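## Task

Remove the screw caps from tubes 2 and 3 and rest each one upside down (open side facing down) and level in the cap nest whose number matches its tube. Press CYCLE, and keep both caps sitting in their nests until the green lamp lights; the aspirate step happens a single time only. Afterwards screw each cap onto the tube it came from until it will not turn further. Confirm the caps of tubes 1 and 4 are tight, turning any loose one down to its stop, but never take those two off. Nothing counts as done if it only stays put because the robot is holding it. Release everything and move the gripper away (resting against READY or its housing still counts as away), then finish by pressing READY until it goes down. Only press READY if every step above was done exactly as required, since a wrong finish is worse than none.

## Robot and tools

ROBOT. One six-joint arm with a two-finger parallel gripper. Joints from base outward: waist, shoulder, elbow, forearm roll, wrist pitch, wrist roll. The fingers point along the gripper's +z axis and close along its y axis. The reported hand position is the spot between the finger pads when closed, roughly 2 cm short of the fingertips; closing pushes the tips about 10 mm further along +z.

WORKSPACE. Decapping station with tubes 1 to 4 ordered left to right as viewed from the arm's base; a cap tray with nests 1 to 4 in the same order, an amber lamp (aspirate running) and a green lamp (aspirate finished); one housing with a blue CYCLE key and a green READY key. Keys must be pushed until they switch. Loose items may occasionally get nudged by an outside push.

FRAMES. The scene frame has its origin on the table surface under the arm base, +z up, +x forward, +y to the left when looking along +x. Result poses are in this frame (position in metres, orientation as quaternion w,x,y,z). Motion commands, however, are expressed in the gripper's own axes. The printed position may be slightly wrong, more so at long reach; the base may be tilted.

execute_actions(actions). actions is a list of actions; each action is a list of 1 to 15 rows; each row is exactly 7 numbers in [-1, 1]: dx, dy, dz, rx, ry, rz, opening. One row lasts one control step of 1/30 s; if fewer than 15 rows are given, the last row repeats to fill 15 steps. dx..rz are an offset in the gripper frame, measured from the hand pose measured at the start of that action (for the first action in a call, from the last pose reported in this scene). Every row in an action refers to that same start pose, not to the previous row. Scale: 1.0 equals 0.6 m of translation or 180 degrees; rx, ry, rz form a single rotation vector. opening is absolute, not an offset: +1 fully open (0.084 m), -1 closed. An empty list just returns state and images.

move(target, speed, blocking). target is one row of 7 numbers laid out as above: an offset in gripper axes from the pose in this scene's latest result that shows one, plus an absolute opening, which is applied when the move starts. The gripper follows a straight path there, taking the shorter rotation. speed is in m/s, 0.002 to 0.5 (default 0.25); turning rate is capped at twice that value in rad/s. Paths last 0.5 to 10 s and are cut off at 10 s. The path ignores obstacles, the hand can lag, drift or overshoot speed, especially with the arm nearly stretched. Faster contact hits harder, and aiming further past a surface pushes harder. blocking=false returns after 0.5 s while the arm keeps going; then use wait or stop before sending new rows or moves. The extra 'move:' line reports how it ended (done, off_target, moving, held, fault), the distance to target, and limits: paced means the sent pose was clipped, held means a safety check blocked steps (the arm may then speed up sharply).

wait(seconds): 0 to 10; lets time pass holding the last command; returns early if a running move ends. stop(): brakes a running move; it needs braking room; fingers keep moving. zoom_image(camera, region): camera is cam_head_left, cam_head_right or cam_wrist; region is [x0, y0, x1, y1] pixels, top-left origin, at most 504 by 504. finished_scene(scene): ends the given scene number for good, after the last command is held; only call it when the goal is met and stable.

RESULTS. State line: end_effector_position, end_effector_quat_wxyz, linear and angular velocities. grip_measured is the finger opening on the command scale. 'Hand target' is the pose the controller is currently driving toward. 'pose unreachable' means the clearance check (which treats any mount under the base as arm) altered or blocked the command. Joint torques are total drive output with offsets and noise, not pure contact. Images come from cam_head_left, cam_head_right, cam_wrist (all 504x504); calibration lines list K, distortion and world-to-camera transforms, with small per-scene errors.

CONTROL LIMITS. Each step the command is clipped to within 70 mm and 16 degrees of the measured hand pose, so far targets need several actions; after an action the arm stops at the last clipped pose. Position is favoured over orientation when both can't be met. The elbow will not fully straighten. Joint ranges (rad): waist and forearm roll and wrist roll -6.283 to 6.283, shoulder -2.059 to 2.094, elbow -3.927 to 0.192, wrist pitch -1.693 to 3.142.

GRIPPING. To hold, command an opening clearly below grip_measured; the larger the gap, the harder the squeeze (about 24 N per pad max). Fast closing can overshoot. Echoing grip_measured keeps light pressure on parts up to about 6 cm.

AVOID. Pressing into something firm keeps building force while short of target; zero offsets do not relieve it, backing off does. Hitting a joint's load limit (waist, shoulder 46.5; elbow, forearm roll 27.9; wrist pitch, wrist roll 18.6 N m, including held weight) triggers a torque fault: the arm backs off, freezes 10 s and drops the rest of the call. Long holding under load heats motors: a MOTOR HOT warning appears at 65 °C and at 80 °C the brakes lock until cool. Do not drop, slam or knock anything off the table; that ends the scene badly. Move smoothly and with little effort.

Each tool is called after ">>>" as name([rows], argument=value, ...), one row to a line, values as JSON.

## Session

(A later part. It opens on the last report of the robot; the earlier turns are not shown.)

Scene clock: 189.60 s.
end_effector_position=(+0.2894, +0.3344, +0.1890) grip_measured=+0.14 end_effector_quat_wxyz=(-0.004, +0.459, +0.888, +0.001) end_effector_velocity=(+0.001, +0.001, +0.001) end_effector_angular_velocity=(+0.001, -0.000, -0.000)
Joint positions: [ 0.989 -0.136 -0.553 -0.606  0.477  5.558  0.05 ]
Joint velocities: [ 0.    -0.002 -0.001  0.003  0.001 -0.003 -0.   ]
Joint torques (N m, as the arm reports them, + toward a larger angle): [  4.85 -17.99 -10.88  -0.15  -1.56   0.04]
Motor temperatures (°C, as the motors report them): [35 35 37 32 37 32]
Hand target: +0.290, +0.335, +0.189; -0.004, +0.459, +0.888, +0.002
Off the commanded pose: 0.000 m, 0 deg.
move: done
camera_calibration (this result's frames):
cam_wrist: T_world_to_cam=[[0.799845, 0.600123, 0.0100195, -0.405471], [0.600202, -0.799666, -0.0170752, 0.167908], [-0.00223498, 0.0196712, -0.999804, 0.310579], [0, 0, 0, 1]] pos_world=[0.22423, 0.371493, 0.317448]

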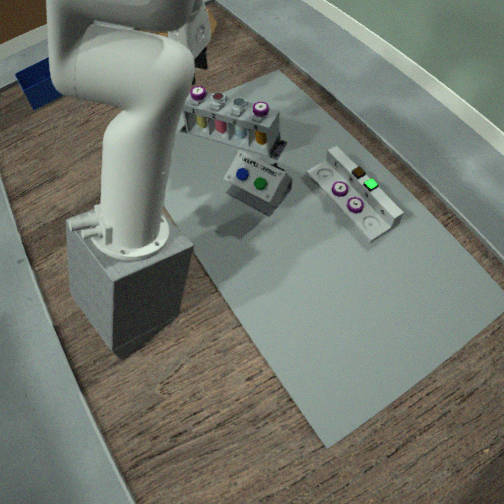

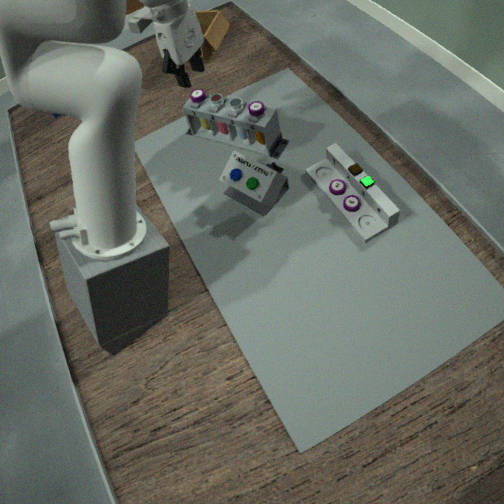

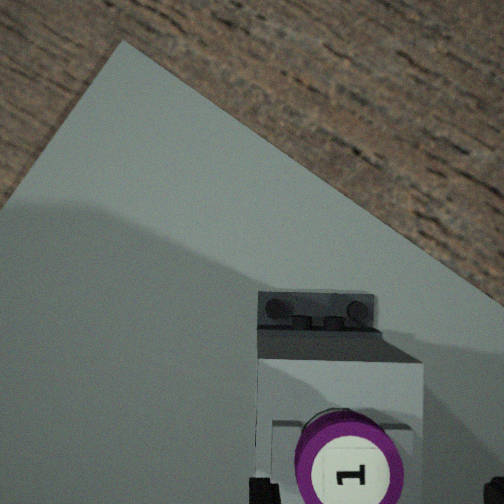

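>>> move(target=[0,0,0,0,0,-0.67,0.15], speed=0.5)

>>> move(target=[0,0,0,0,0,-0.67,0.15], speed=0.5)

>>> move(target=[0,0,0,0,0,-0.66,0.15], speed=0.5)

>>> move(target=[-0.6167,-0.1343,0,0,0,-0.309,0.15])

Scene clock: 196.23 s.
end_effector_position=(+0.2894, +0.3344, +0.1890) grip_measured=+0.14 end_effector_quat_wxyz=(-0.001, -0.544, +0.839, +0.004) end_effector_velocity=(-0.000, -0.001, -0.000) end_effector_angular_velocity=(-0.002, +0.002, +0.004)
Joint positions: [ 0.99  -0.136 -0.553 -0.606  0.476  3.454  0.05 ]
Joint velocities: [-0.     0.    -0.     0.005  0.002 -0.009 -0.   ]
Joint torques (N m, as the arm reports them, + toward a larger angle): [  4.67 -18.07 -10.82  -0.26  -1.33   0.22]
Motor temperatures (°C, as the motors report them): [35 35 37 32 37 32]
Hand target: +0.289, +0.334, +0.189; -0.001, -0.544, +0.839, +0.004
Off the commanded pose: 0.000 m, 0 deg.
move: done
camera_calibration (this result's frames):
cam_wrist: T_world_to_cam=[[-0.92346, 0.383163, 0.0202021, 0.163799], [0.383139, 0.923676, -0.00522201, -0.347763], [-0.020661, 0.00291789, -0.999782, 0.321504], [0, 0, 0, 1]] pos_world=[0.291146, 0.257521, 0.316309]

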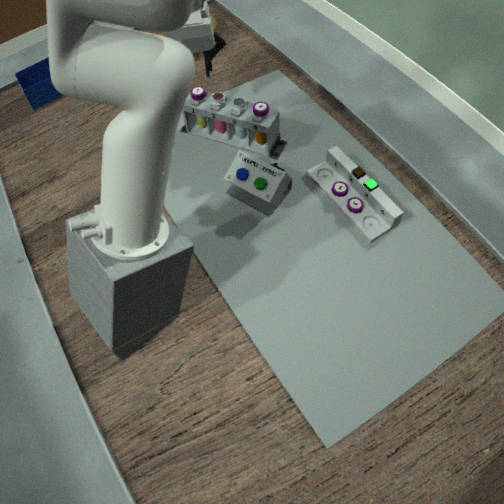

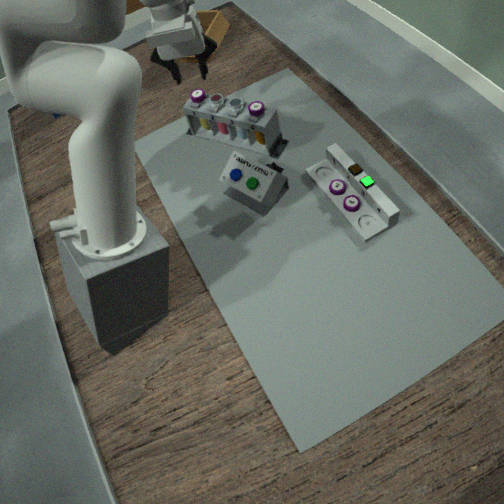

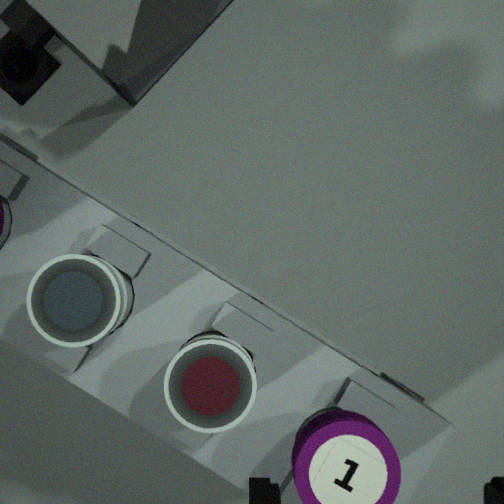

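Scene clock: 198.87 s.
end_effector_position=(+0.2894, +0.3344, +0.1890) grip_measured=+0.14 end_effector_quat_wxyz=(-0.003, +0.998, +0.057, -0.003) end_effector_velocity=(-0.000, -0.000, -0.000) end_effector_angular_velocity=(-0.001, +0.003, +0.004)
Joint positions: [ 0.99  -0.136 -0.553 -0.607  0.476  1.35   0.05 ]
Joint velocities: [ 0.001 -0.    -0.     0.005  0.002 -0.009 -0.   ]
Joint torques (N m, as the arm reports them, + toward a larger angle): [  4.92 -17.92 -10.99  -0.21  -1.51   0.05]
Motor temperatures (°C, as the motors report them): [35 35 37 32 37 32]
Hand target: +0.289, +0.334, +0.189; -0.003, +0.998, +0.057, -0.003
Off the commanded pose: 0.000 m, 0 deg.
move: done
camera_calibration (this result's frames):
cam_wrist: T_world_to_cam=[[0.139883, -0.990156, 0.00498229, 0.318189], [-0.990162, -0.139897, -0.0026761, 0.404753], [0.00334676, -0.00455894, -0.999984, 0.317091], [0, 0, 0, 1]] pos_world=[0.355201, 0.373126, 0.316584]

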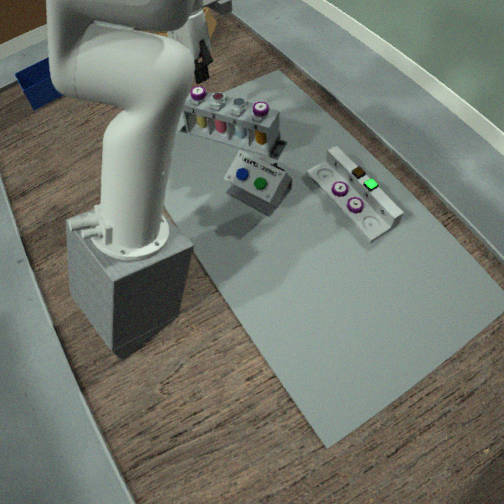

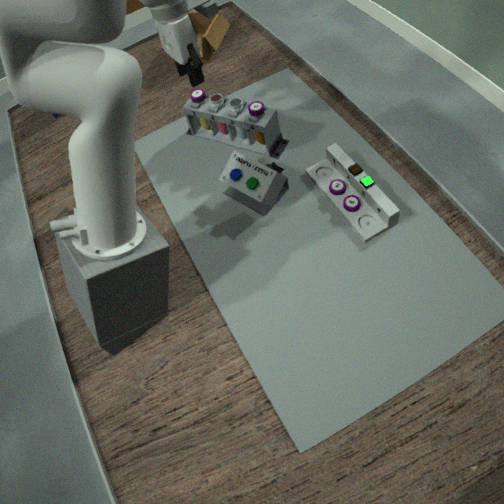

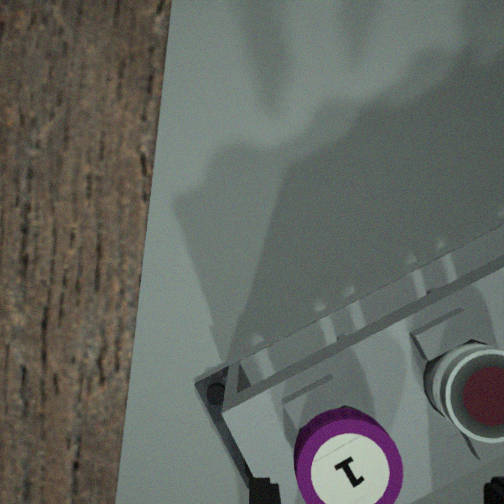

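Scene clock: 201.47 s.
end_effector_position=(+0.2894, +0.3344, +0.1890) grip_measured=+0.14 end_effector_quat_wxyz=(-0.004, +0.460, +0.888, +0.001) end_effector_velocity=(-0.000, +0.000, +0.000) end_effector_angular_velocity=(+0.001, +0.002, +0.005)
Joint positions: [ 0.99  -0.136 -0.553 -0.607  0.476 -0.722  0.05 ]
Joint velocities: [ 0.001  0.    -0.     0.005 -0.    -0.009  0.   ]
Joint torques (N m, as the arm reports them, + toward a larger angle): [  5.   -17.89 -10.75  -0.29  -1.63   0.15]
Motor temperatures (°C, as the motors report them): [35 35 37 32 37 32]
Hand target: +0.289, +0.334, +0.189; -0.004, +0.459, +0.888, +0.001
Off the commanded pose: 0.000 m, 0 deg.
move: done
camera_calibration (this result's frames):
cam_wrist: T_world_to_cam=[[0.800596, 0.599115, 0.0103517, -0.405408], [0.599202, -0.800422, -0.0168007, 0.168393], [-0.00177977, 0.0196533, -0.999805, 0.310443], [0, 0, 0, 1]] pos_world=[0.224219, 0.37157, 0.317409]

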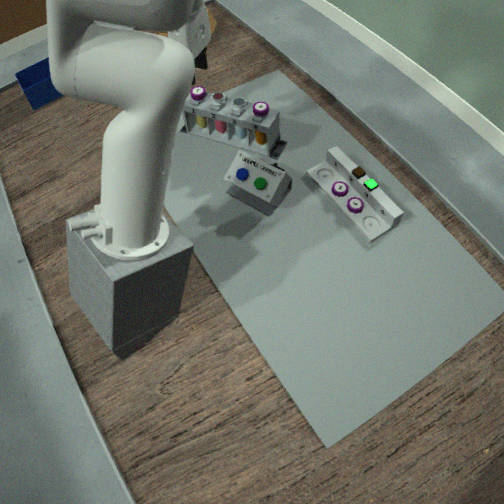

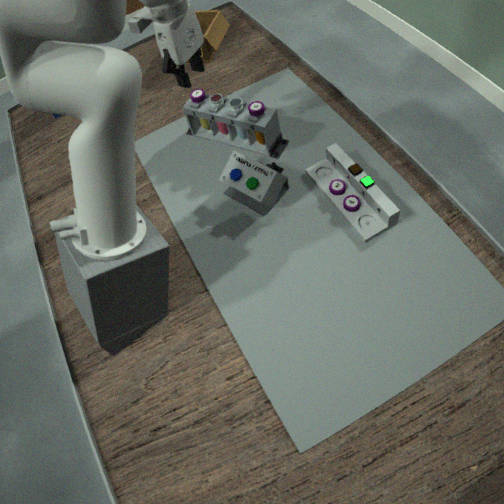

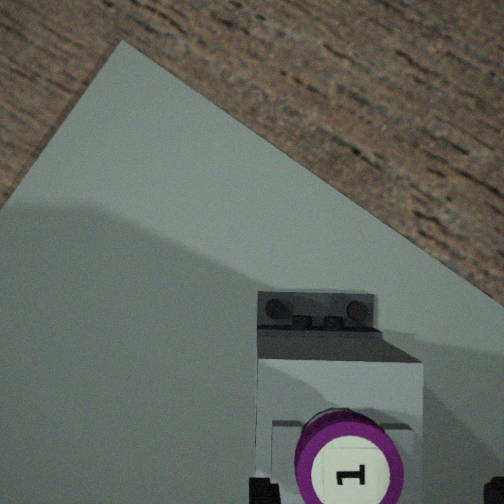

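Scene clock: 204.00 s.
end_effector_position=(+0.4386, -0.0153, +0.1877) grip_measured=+0.14 end_effector_quat_wxyz=(-0.000, -0.009, +1.000, +0.000) end_effector_velocity=(+0.001, -0.001, +0.000) end_effector_angular_velocity=(+0.003, -0.002, +0.001)
Joint positions: [-0.022 -0.322 -0.425  0.245  0.374 -3.431  0.05 ]
Joint velocities: [-0.002  0.001 -0.002  0.01   0.001 -0.013  0.   ]
Joint torques (N m, as the arm reports them, + toward a larger angle): [ -1.04 -16.13 -10.77  -0.26  -1.32   0.13]
Motor temperatures (°C, as the motors report them): [35 35 37 32 37 32]
Hand target: +0.439, -0.016, +0.188; -0.000, -0.008, +1.000, +0.000
Off the commanded pose: 0.002 m, 0 deg.
move: done
camera_calibration (this result's frames):
cam_wrist: T_world_to_cam=[[-0.0438227, 0.99896, 0.0126047, 0.0606952], [0.998993, 0.0439382, -0.00903788, -0.364872], [-0.00958231, 0.012196, -0.99988, 0.319614], [0, 0, 0, 1]] pos_world=[0.370227, -0.0484983, 0.315513]

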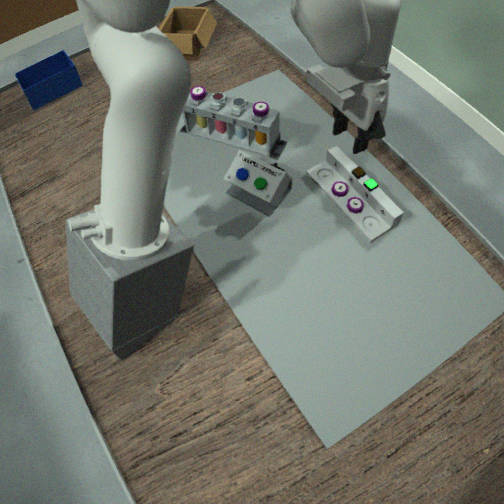

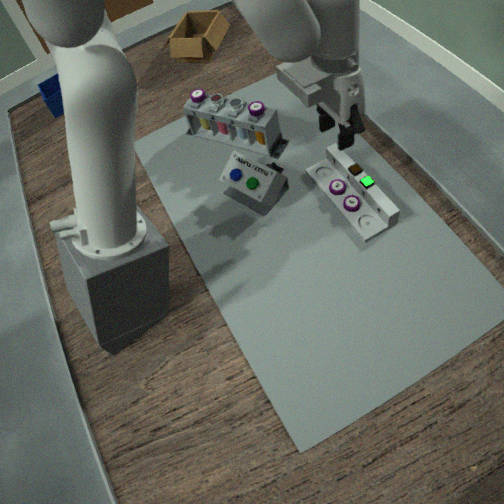

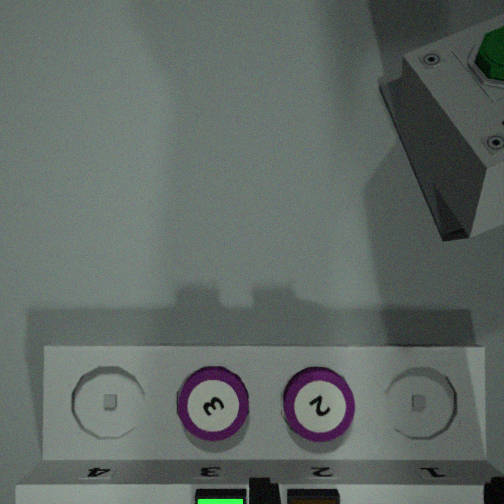

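>>> move(target=[0.002,0.002,0.21,0,0,0,0.15], speed=0.15)

>>> move(target=[0,0,0.041,0,0,0,0.15], speed=0.03)

>>> execute_actions([
  [[0,0,0,0,0,0,-1]],
  [[0,0,0,0,0,0,-1]],
])

>>> move(target=[0,0,-0.25,0,0,0,-1], speed=0.15)

>>> move(target=[0.1888,0.5123,0,0,0,-0.681,-1], speed=0.35)

Scene clock: 209.37 s.
end_effector_position=(+0.4366, -0.0144, +0.0618) grip_measured=+0.14 end_effector_quat_wxyz=(-0.003, -0.008, +1.000, -0.002) end_effector_velocity=(-0.001, -0.000, -0.001) end_effector_angular_velocity=(+0.018, -0.023, +0.001)
Joint positions: [ 0.136  0.213 -0.618  0.947  0.031 -4.001  0.05 ]
Joint velocities: [ 0.023  0.012 -0.031  0.279  0.002 -0.259 -0.   ]
Joint torques (N m, as the arm reports them, + toward a larger angle): [ -0.95 -20.81  -4.47  -0.46  -1.47   0.08]
Motor temperatures (°C, as the motors report them): [35 35 37 32 36 32]
Hand target: +0.437, -0.014, +0.062; -0.002, -0.008, +1.000, -0.001
Off the commanded pose: 0.001 m, 0 deg.
move: done
camera_calibration (this result's frames):
cam_wrist: T_world_to_cam=[[-0.0430185, 0.999039, 0.00844368, 0.0612266], [0.998974, 0.0431322, -0.0137782, -0.363739], [-0.0141291, 0.0078423, -0.999869, 0.195573], [0, 0, 0, 1]] pos_world=[0.368763, -0.0470126, 0.190018]

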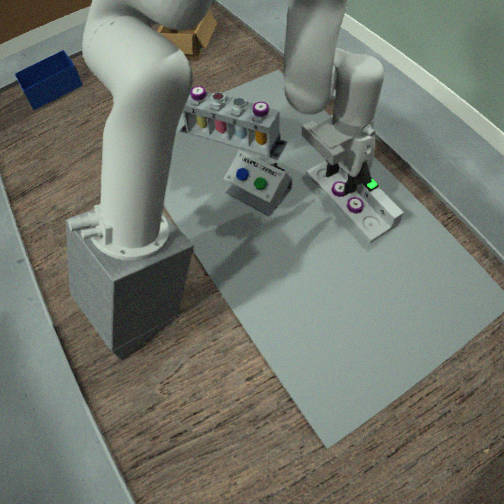

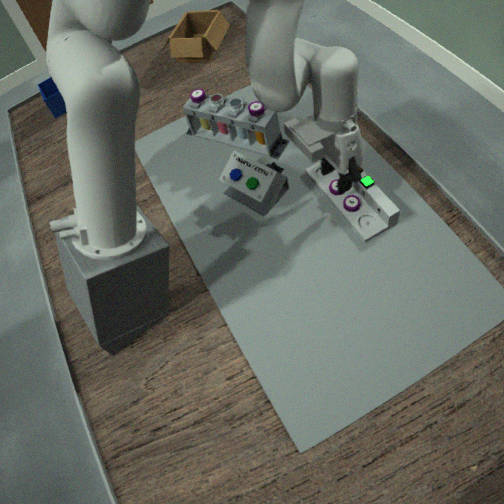

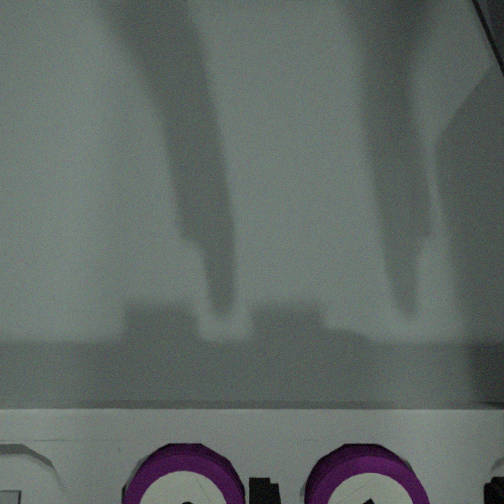

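Scene clock: 210.43 s.
end_effector_position=(+0.4363, -0.0145, +0.0372) grip_measured=+0.14 end_effector_quat_wxyz=(-0.003, -0.008, +1.000, -0.002) end_effector_velocity=(+0.001, +0.000, +0.000) end_effector_angular_velocity=(+0.003, -0.011, +0.002)
Joint positions: [ 0.164  0.321 -0.712  1.211  0.015 -4.239  0.05 ]
Joint velocities: [ 0.005  0.004 -0.013  0.083 -0.001 -0.08  -0.   ]
Joint torques (N m, as the arm reports them, + toward a larger angle): [ -0.61 -21.74  -3.79  -0.38  -1.56  -0.01]
Motor temperatures (°C, as the motors report them): [35 35 37 32 36 32]
Hand target: +0.436, -0.015, +0.037; -0.003, -0.008, +1.000, -0.002
Off the commanded pose: 0.000 m, 0 deg.
move: done
camera_calibration (this result's frames):
cam_wrist: T_world_to_cam=[[-0.0428803, 0.999049, 0.00786061, 0.0614356], [0.998959, 0.0429964, -0.0152538, -0.363692], [-0.0155773, 0.00719833, -0.999853, 0.171658], [0, 0, 0, 1]] pos_world=[0.368622, -0.0469754, 0.165602]

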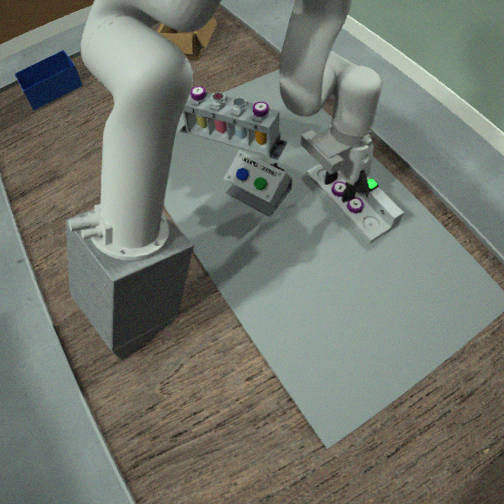

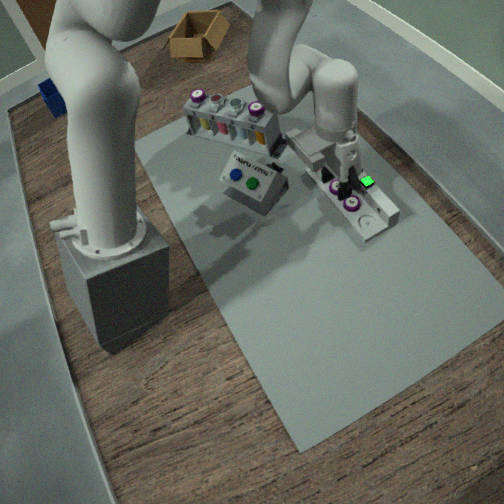

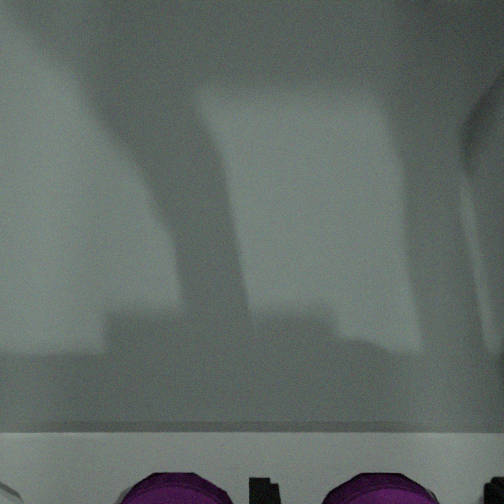

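Scene clock: 211.43 s.
end_effector_position=(+0.4364, -0.0145, +0.0373) grip_measured=-0.26 end_effector_quat_wxyz=(-0.003, -0.008, +1.000, -0.002) end_effector_velocity=(+0.000, -0.001, +0.000) end_effector_angular_velocity=(-0.001, -0.000, +0.000)
Joint positions: [ 0.164  0.321 -0.712  1.211  0.015 -4.239  0.033]
Joint velocities: [-0.001  0.     0.    -0.001 -0.001 -0.001  0.   ]
Joint torques (N m, as the arm reports them, + toward a larger angle): [ -0.8  -20.98  -3.86  -0.24  -1.37   0.07]
Motor temperatures (°C, as the motors report them): [35 35 37 32 36 32]
Hand target: +0.436, -0.015, +0.037; -0.003, -0.008, +1.000, -0.002
Off the commanded pose: 0.000 m, 0 deg.
camera_calibration (this result's frames):
cam_wrist: T_world_to_cam=[[-0.0429006, 0.999049, 0.00782129, 0.0614489], [0.998962, 0.0430144, -0.0150172, -0.363807], [-0.0153393, 0.00716893, -0.999857, 0.171616], [0, 0, 0, 1]] pos_world=[0.368698, -0.0469718, 0.165647]

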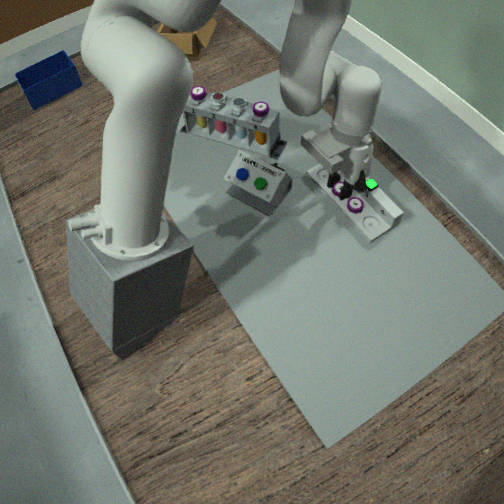

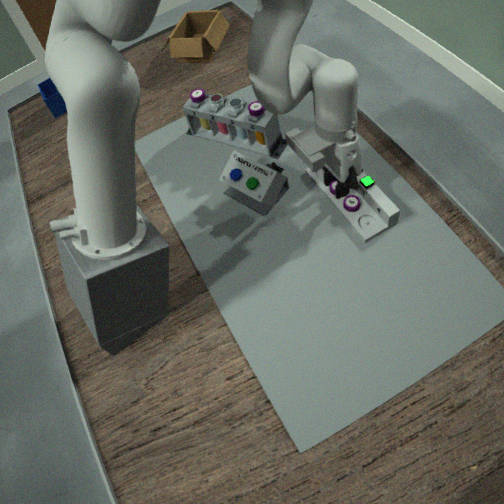

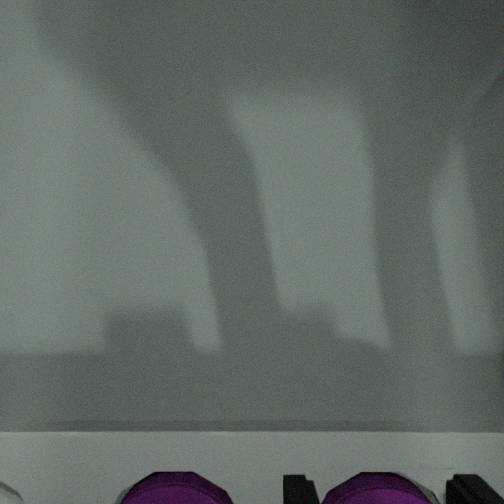

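Scene clock: 212.87 s.
end_effector_position=(+0.4378, -0.0136, +0.1870) grip_measured=-0.26 end_effector_quat_wxyz=(-0.003, -0.008, +1.000, -0.001) end_effector_velocity=(+0.002, -0.000, +0.002) end_effector_angular_velocity=(-0.003, -0.004, -0.001)
Joint positions: [-0.018 -0.321 -0.425  0.232  0.377 -3.414  0.033]
Joint velocities: [-0.001 -0.004 -0.003 -0.008  0.003  0.008  0.   ]
Joint torques (N m, as the arm reports them, + toward a larger angle): [ -1.04 -16.04 -10.76  -0.34  -1.45   0.11]
Motor temperatures (°C, as the motors report them): [35 35 37 32 36 32]
Hand target: +0.438, -0.014, +0.187; -0.003, -0.008, +1.000, -0.001
Off the commanded pose: 0.001 m, 0 deg.
move: done
camera_calibration (this result's frames):
cam_wrist: T_world_to_cam=[[-0.0432256, 0.99901, 0.0105539, 0.0591069], [0.998953, 0.0433768, -0.0145448, -0.363041], [-0.0149882, 0.0099141, -0.999839, 0.321181], [0, 0, 0, 1]] pos_world=[0.370029, -0.0464851, 0.315225]

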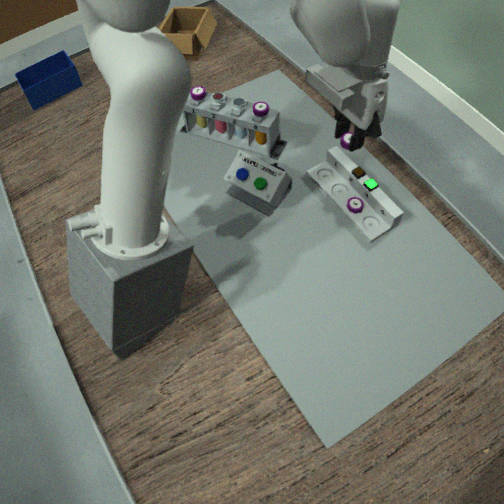

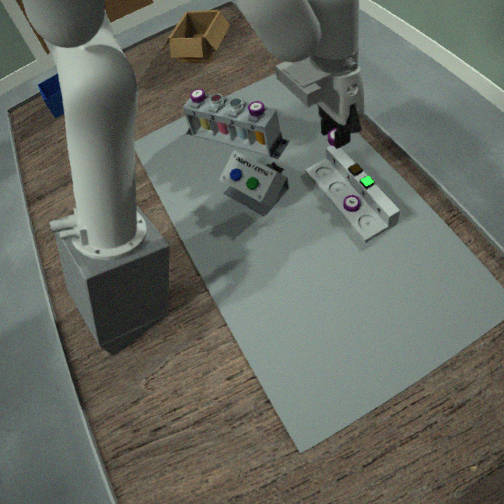

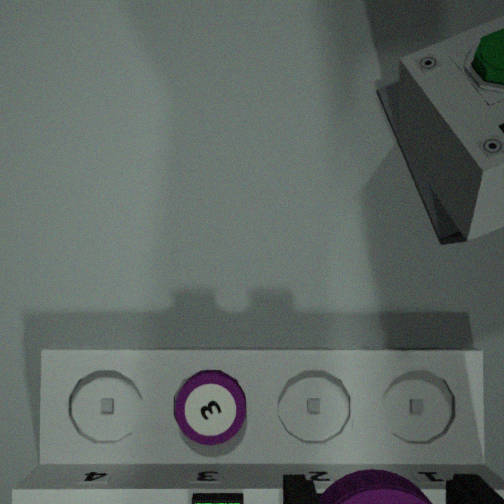

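Scene clock: 216.33 s.
end_effector_position=(+0.3186, +0.2930, +0.1879) grip_measured=-0.26 end_effector_quat_wxyz=(+0.001, +0.881, -0.474, -0.006) end_effector_velocity=(+0.000, +0.001, +0.000) end_effector_angular_velocity=(+0.001, -0.000, +0.004)
Joint positions: [ 0.859 -0.21  -0.49  -0.545  0.443 -4.011  0.033]
Joint velocities: [ 0.002  0.    -0.001  0.     0.    -0.003  0.   ]
Joint torques (N m, as the arm reports them, + toward a larger angle): [  3.93 -16.97 -10.7   -0.24  -1.43   0.02]
Motor temperatures (°C, as the motors report them): [35 35 37 32 36 32]
Hand target: +0.319, +0.293, +0.188; +0.001, +0.881, -0.474, -0.006
Off the commanded pose: 0.002 m, 0 deg.
move: done
camera_calibration (this result's frames):
cam_wrist: T_world_to_cam=[[-0.819277, -0.573085, 0.0189123, 0.45391], [-0.573178, 0.81943, 0.000596308, 0.0134238], [-0.015839, -0.0103516, -0.999821, 0.323427], [0, 0, 0, 1]] pos_world=[0.384695, 0.252477, 0.314777]

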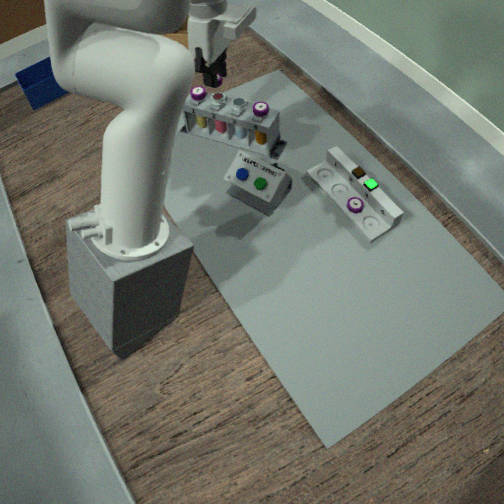

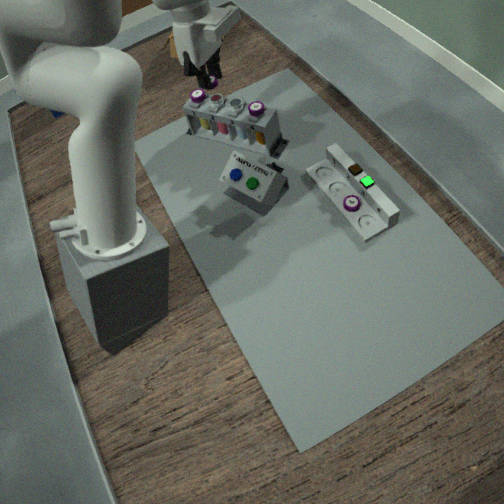

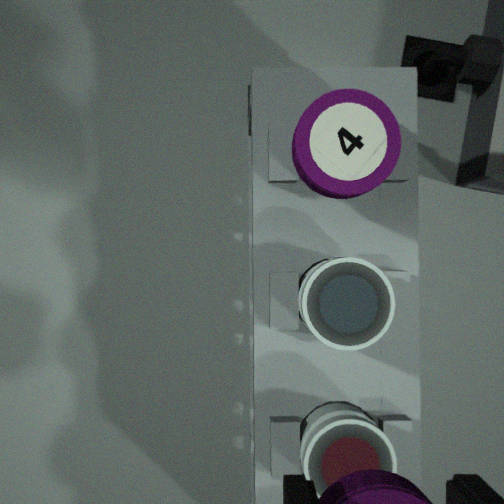

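>>> move(target=[0.0055,0.002,0.0615,0.0024,0.003,0,-1], speed=0.06)

>>> move(target=[0,0,0.02,0,0,0,-1], speed=0.006)

>>> execute_actions([
  [[0,0,0,0,0,0,0.15]],
  [[0,0,0,0,0,0,0.15]],
  [[-0.0025,0,0.008,0,0,0,0.15]],
  [[0,0,0,0,0,0,0.15]],
])

Scene clock: 220.87 s.
end_effector_position=(+0.3192, +0.2896, +0.1511) grip_measured=-0.26 end_effector_quat_wxyz=(-0.000, +0.881, -0.474, +0.001) end_effector_velocity=(+0.001, +0.000, +0.000) end_effector_angular_velocity=(+0.001, -0.003, -0.000)
Joint positions: [ 0.8   -0.077 -0.511 -0.716  0.333 -3.882  0.033]
Joint velocities: [-0.     0.    -0.001 -0.007 -0.001  0.007  0.   ]
Joint torques (N m, as the arm reports them, + toward a larger angle): [  4.25 -18.22  -8.84  -0.07  -1.43   0.01]
Motor temperatures (°C, as the motors report them): [35 35 37 32 36 32]
Hand target: +0.319, +0.289, +0.151; +0.000, +0.881, -0.474, +0.001
Off the commanded pose: 0.000 m, 0 deg.
move: done
camera_calibration (this result's frames):
cam_wrist: T_world_to_cam=[[-0.819512, -0.57295, 0.0113089, 0.45439], [-0.573048, 0.819471, -0.00911939, 0.0179215], [-0.00404236, -0.013954, -0.999894, 0.283935], [0, 0, 0, 1]] pos_world=[0.383795, 0.249619, 0.27893]

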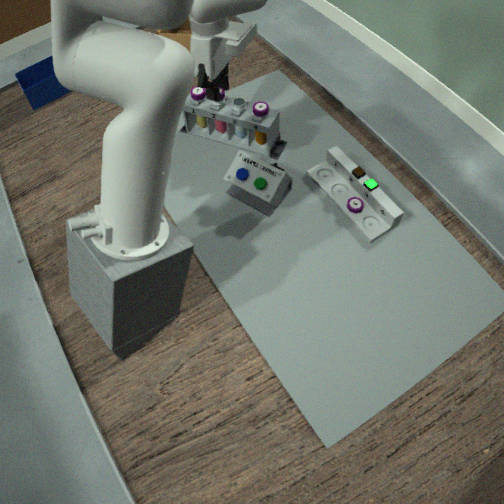

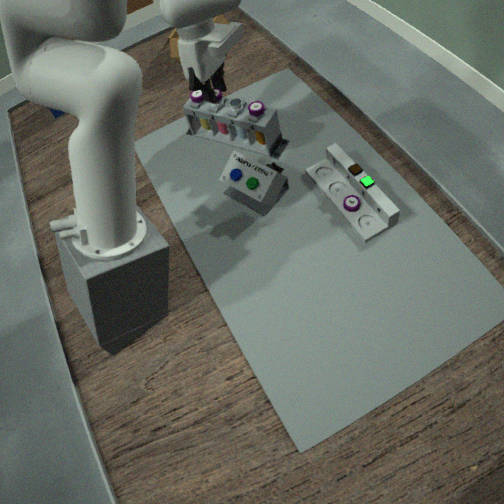

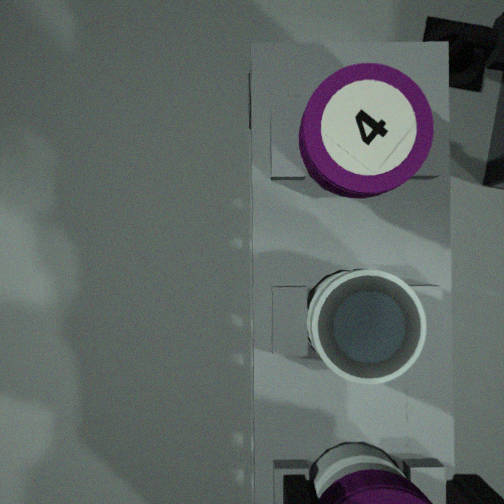

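Scene clock: 223.10 s.
end_effector_position=(+0.3191, +0.2899, +0.1392) grip_measured=-0.26 end_effector_quat_wxyz=(-0.000, +0.881, -0.474, +0.000) end_effector_velocity=(+0.001, +0.000, -0.001) end_effector_angular_velocity=(+0.001, +0.000, -0.001)
Joint positions: [ 0.783 -0.03  -0.527 -0.775  0.303 -3.836  0.033]
Joint velocities: [-0.002  0.004 -0.002 -0.002 -0.002  0.001  0.   ]
Joint torques (N m, as the arm reports them, + toward a larger angle): [  5.68 -13.81  -7.66  -0.25  -2.53   0.18]
Motor temperatures (°C, as the motors report them): [35 35 37 32 36 32]
Hand target: +0.319, +0.290, +0.139; +0.000, +0.881, -0.474, +0.001
Off the commanded pose: 0.000 m, 0 deg.
move: done
camera_calibration (this result's frames):
cam_wrist: T_world_to_cam=[[-0.819226, -0.573369, 0.010797, 0.45469], [-0.573457, 0.819191, -0.00856241, 0.0176594], [-0.00393538, -0.0132062, -0.999905, 0.271837], [0, 0, 0, 1]] pos_world=[0.383691, 0.249829, 0.267054]

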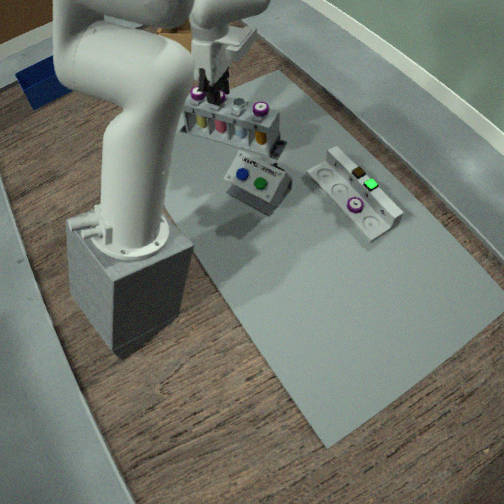

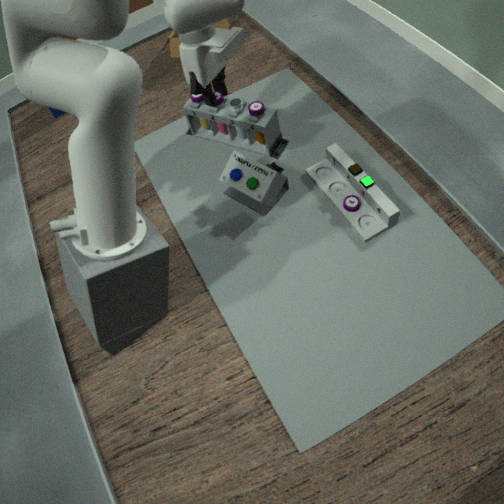

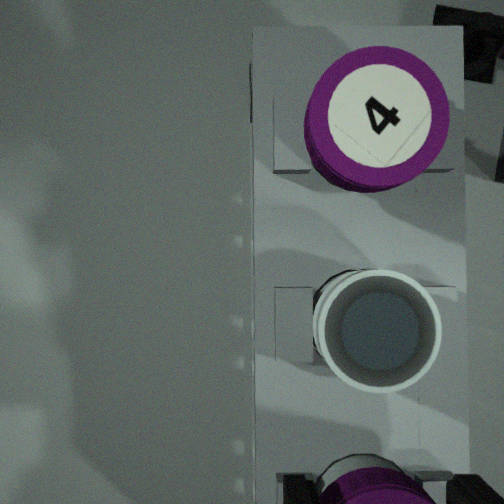

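Scene clock: 225.10 s.
end_effector_position=(+0.3182, +0.2912, +0.1344) grip_measured=+0.14 end_effector_quat_wxyz=(-0.000, +0.881, -0.474, +0.000) end_effector_velocity=(+0.000, -0.000, -0.000) end_effector_angular_velocity=(-0.001, -0.000, -0.001)
Joint positions: [ 0.78  -0.008 -0.536 -0.802  0.293 -3.81   0.05 ]
Joint velocities: [-0.001  0.     0.    -0.     0.001  0.    -0.   ]
Joint torques (N m, as the arm reports them, + toward a larger angle): [  4.39 -18.94  -8.19  -0.42  -1.42   0.16]
Motor temperatures (°C, as the motors report them): [35 35 37 32 36 32]
Hand target: +0.318, +0.291, +0.134; -0.000, +0.881, -0.474, +0.000
Off the commanded pose: 0.000 m, 0 deg.
camera_calibration (this result's frames):
cam_wrist: T_world_to_cam=[[-0.819141, -0.573487, 0.0109671, 0.454691], [-0.573577, 0.819109, -0.00839953, 0.0160668], [-0.00416622, -0.0131709, -0.999905, 0.267047], [0, 0, 0, 1]] pos_world=[0.382785, 0.251116, 0.26217]

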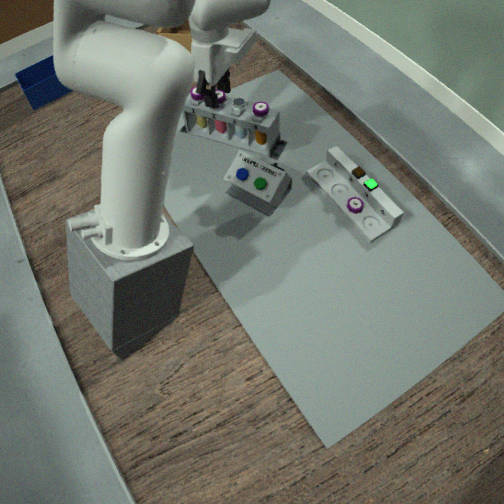

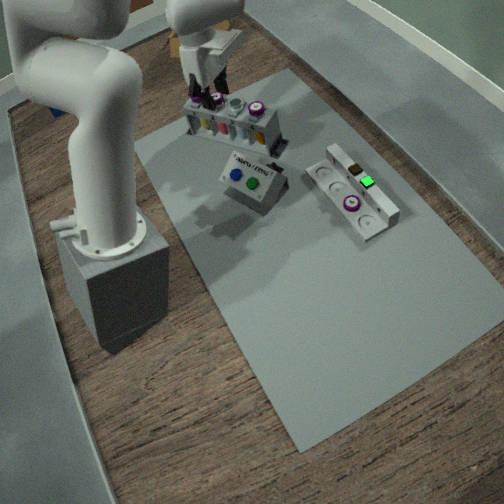

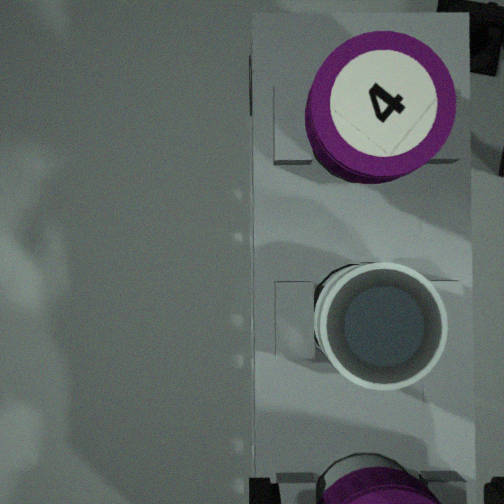

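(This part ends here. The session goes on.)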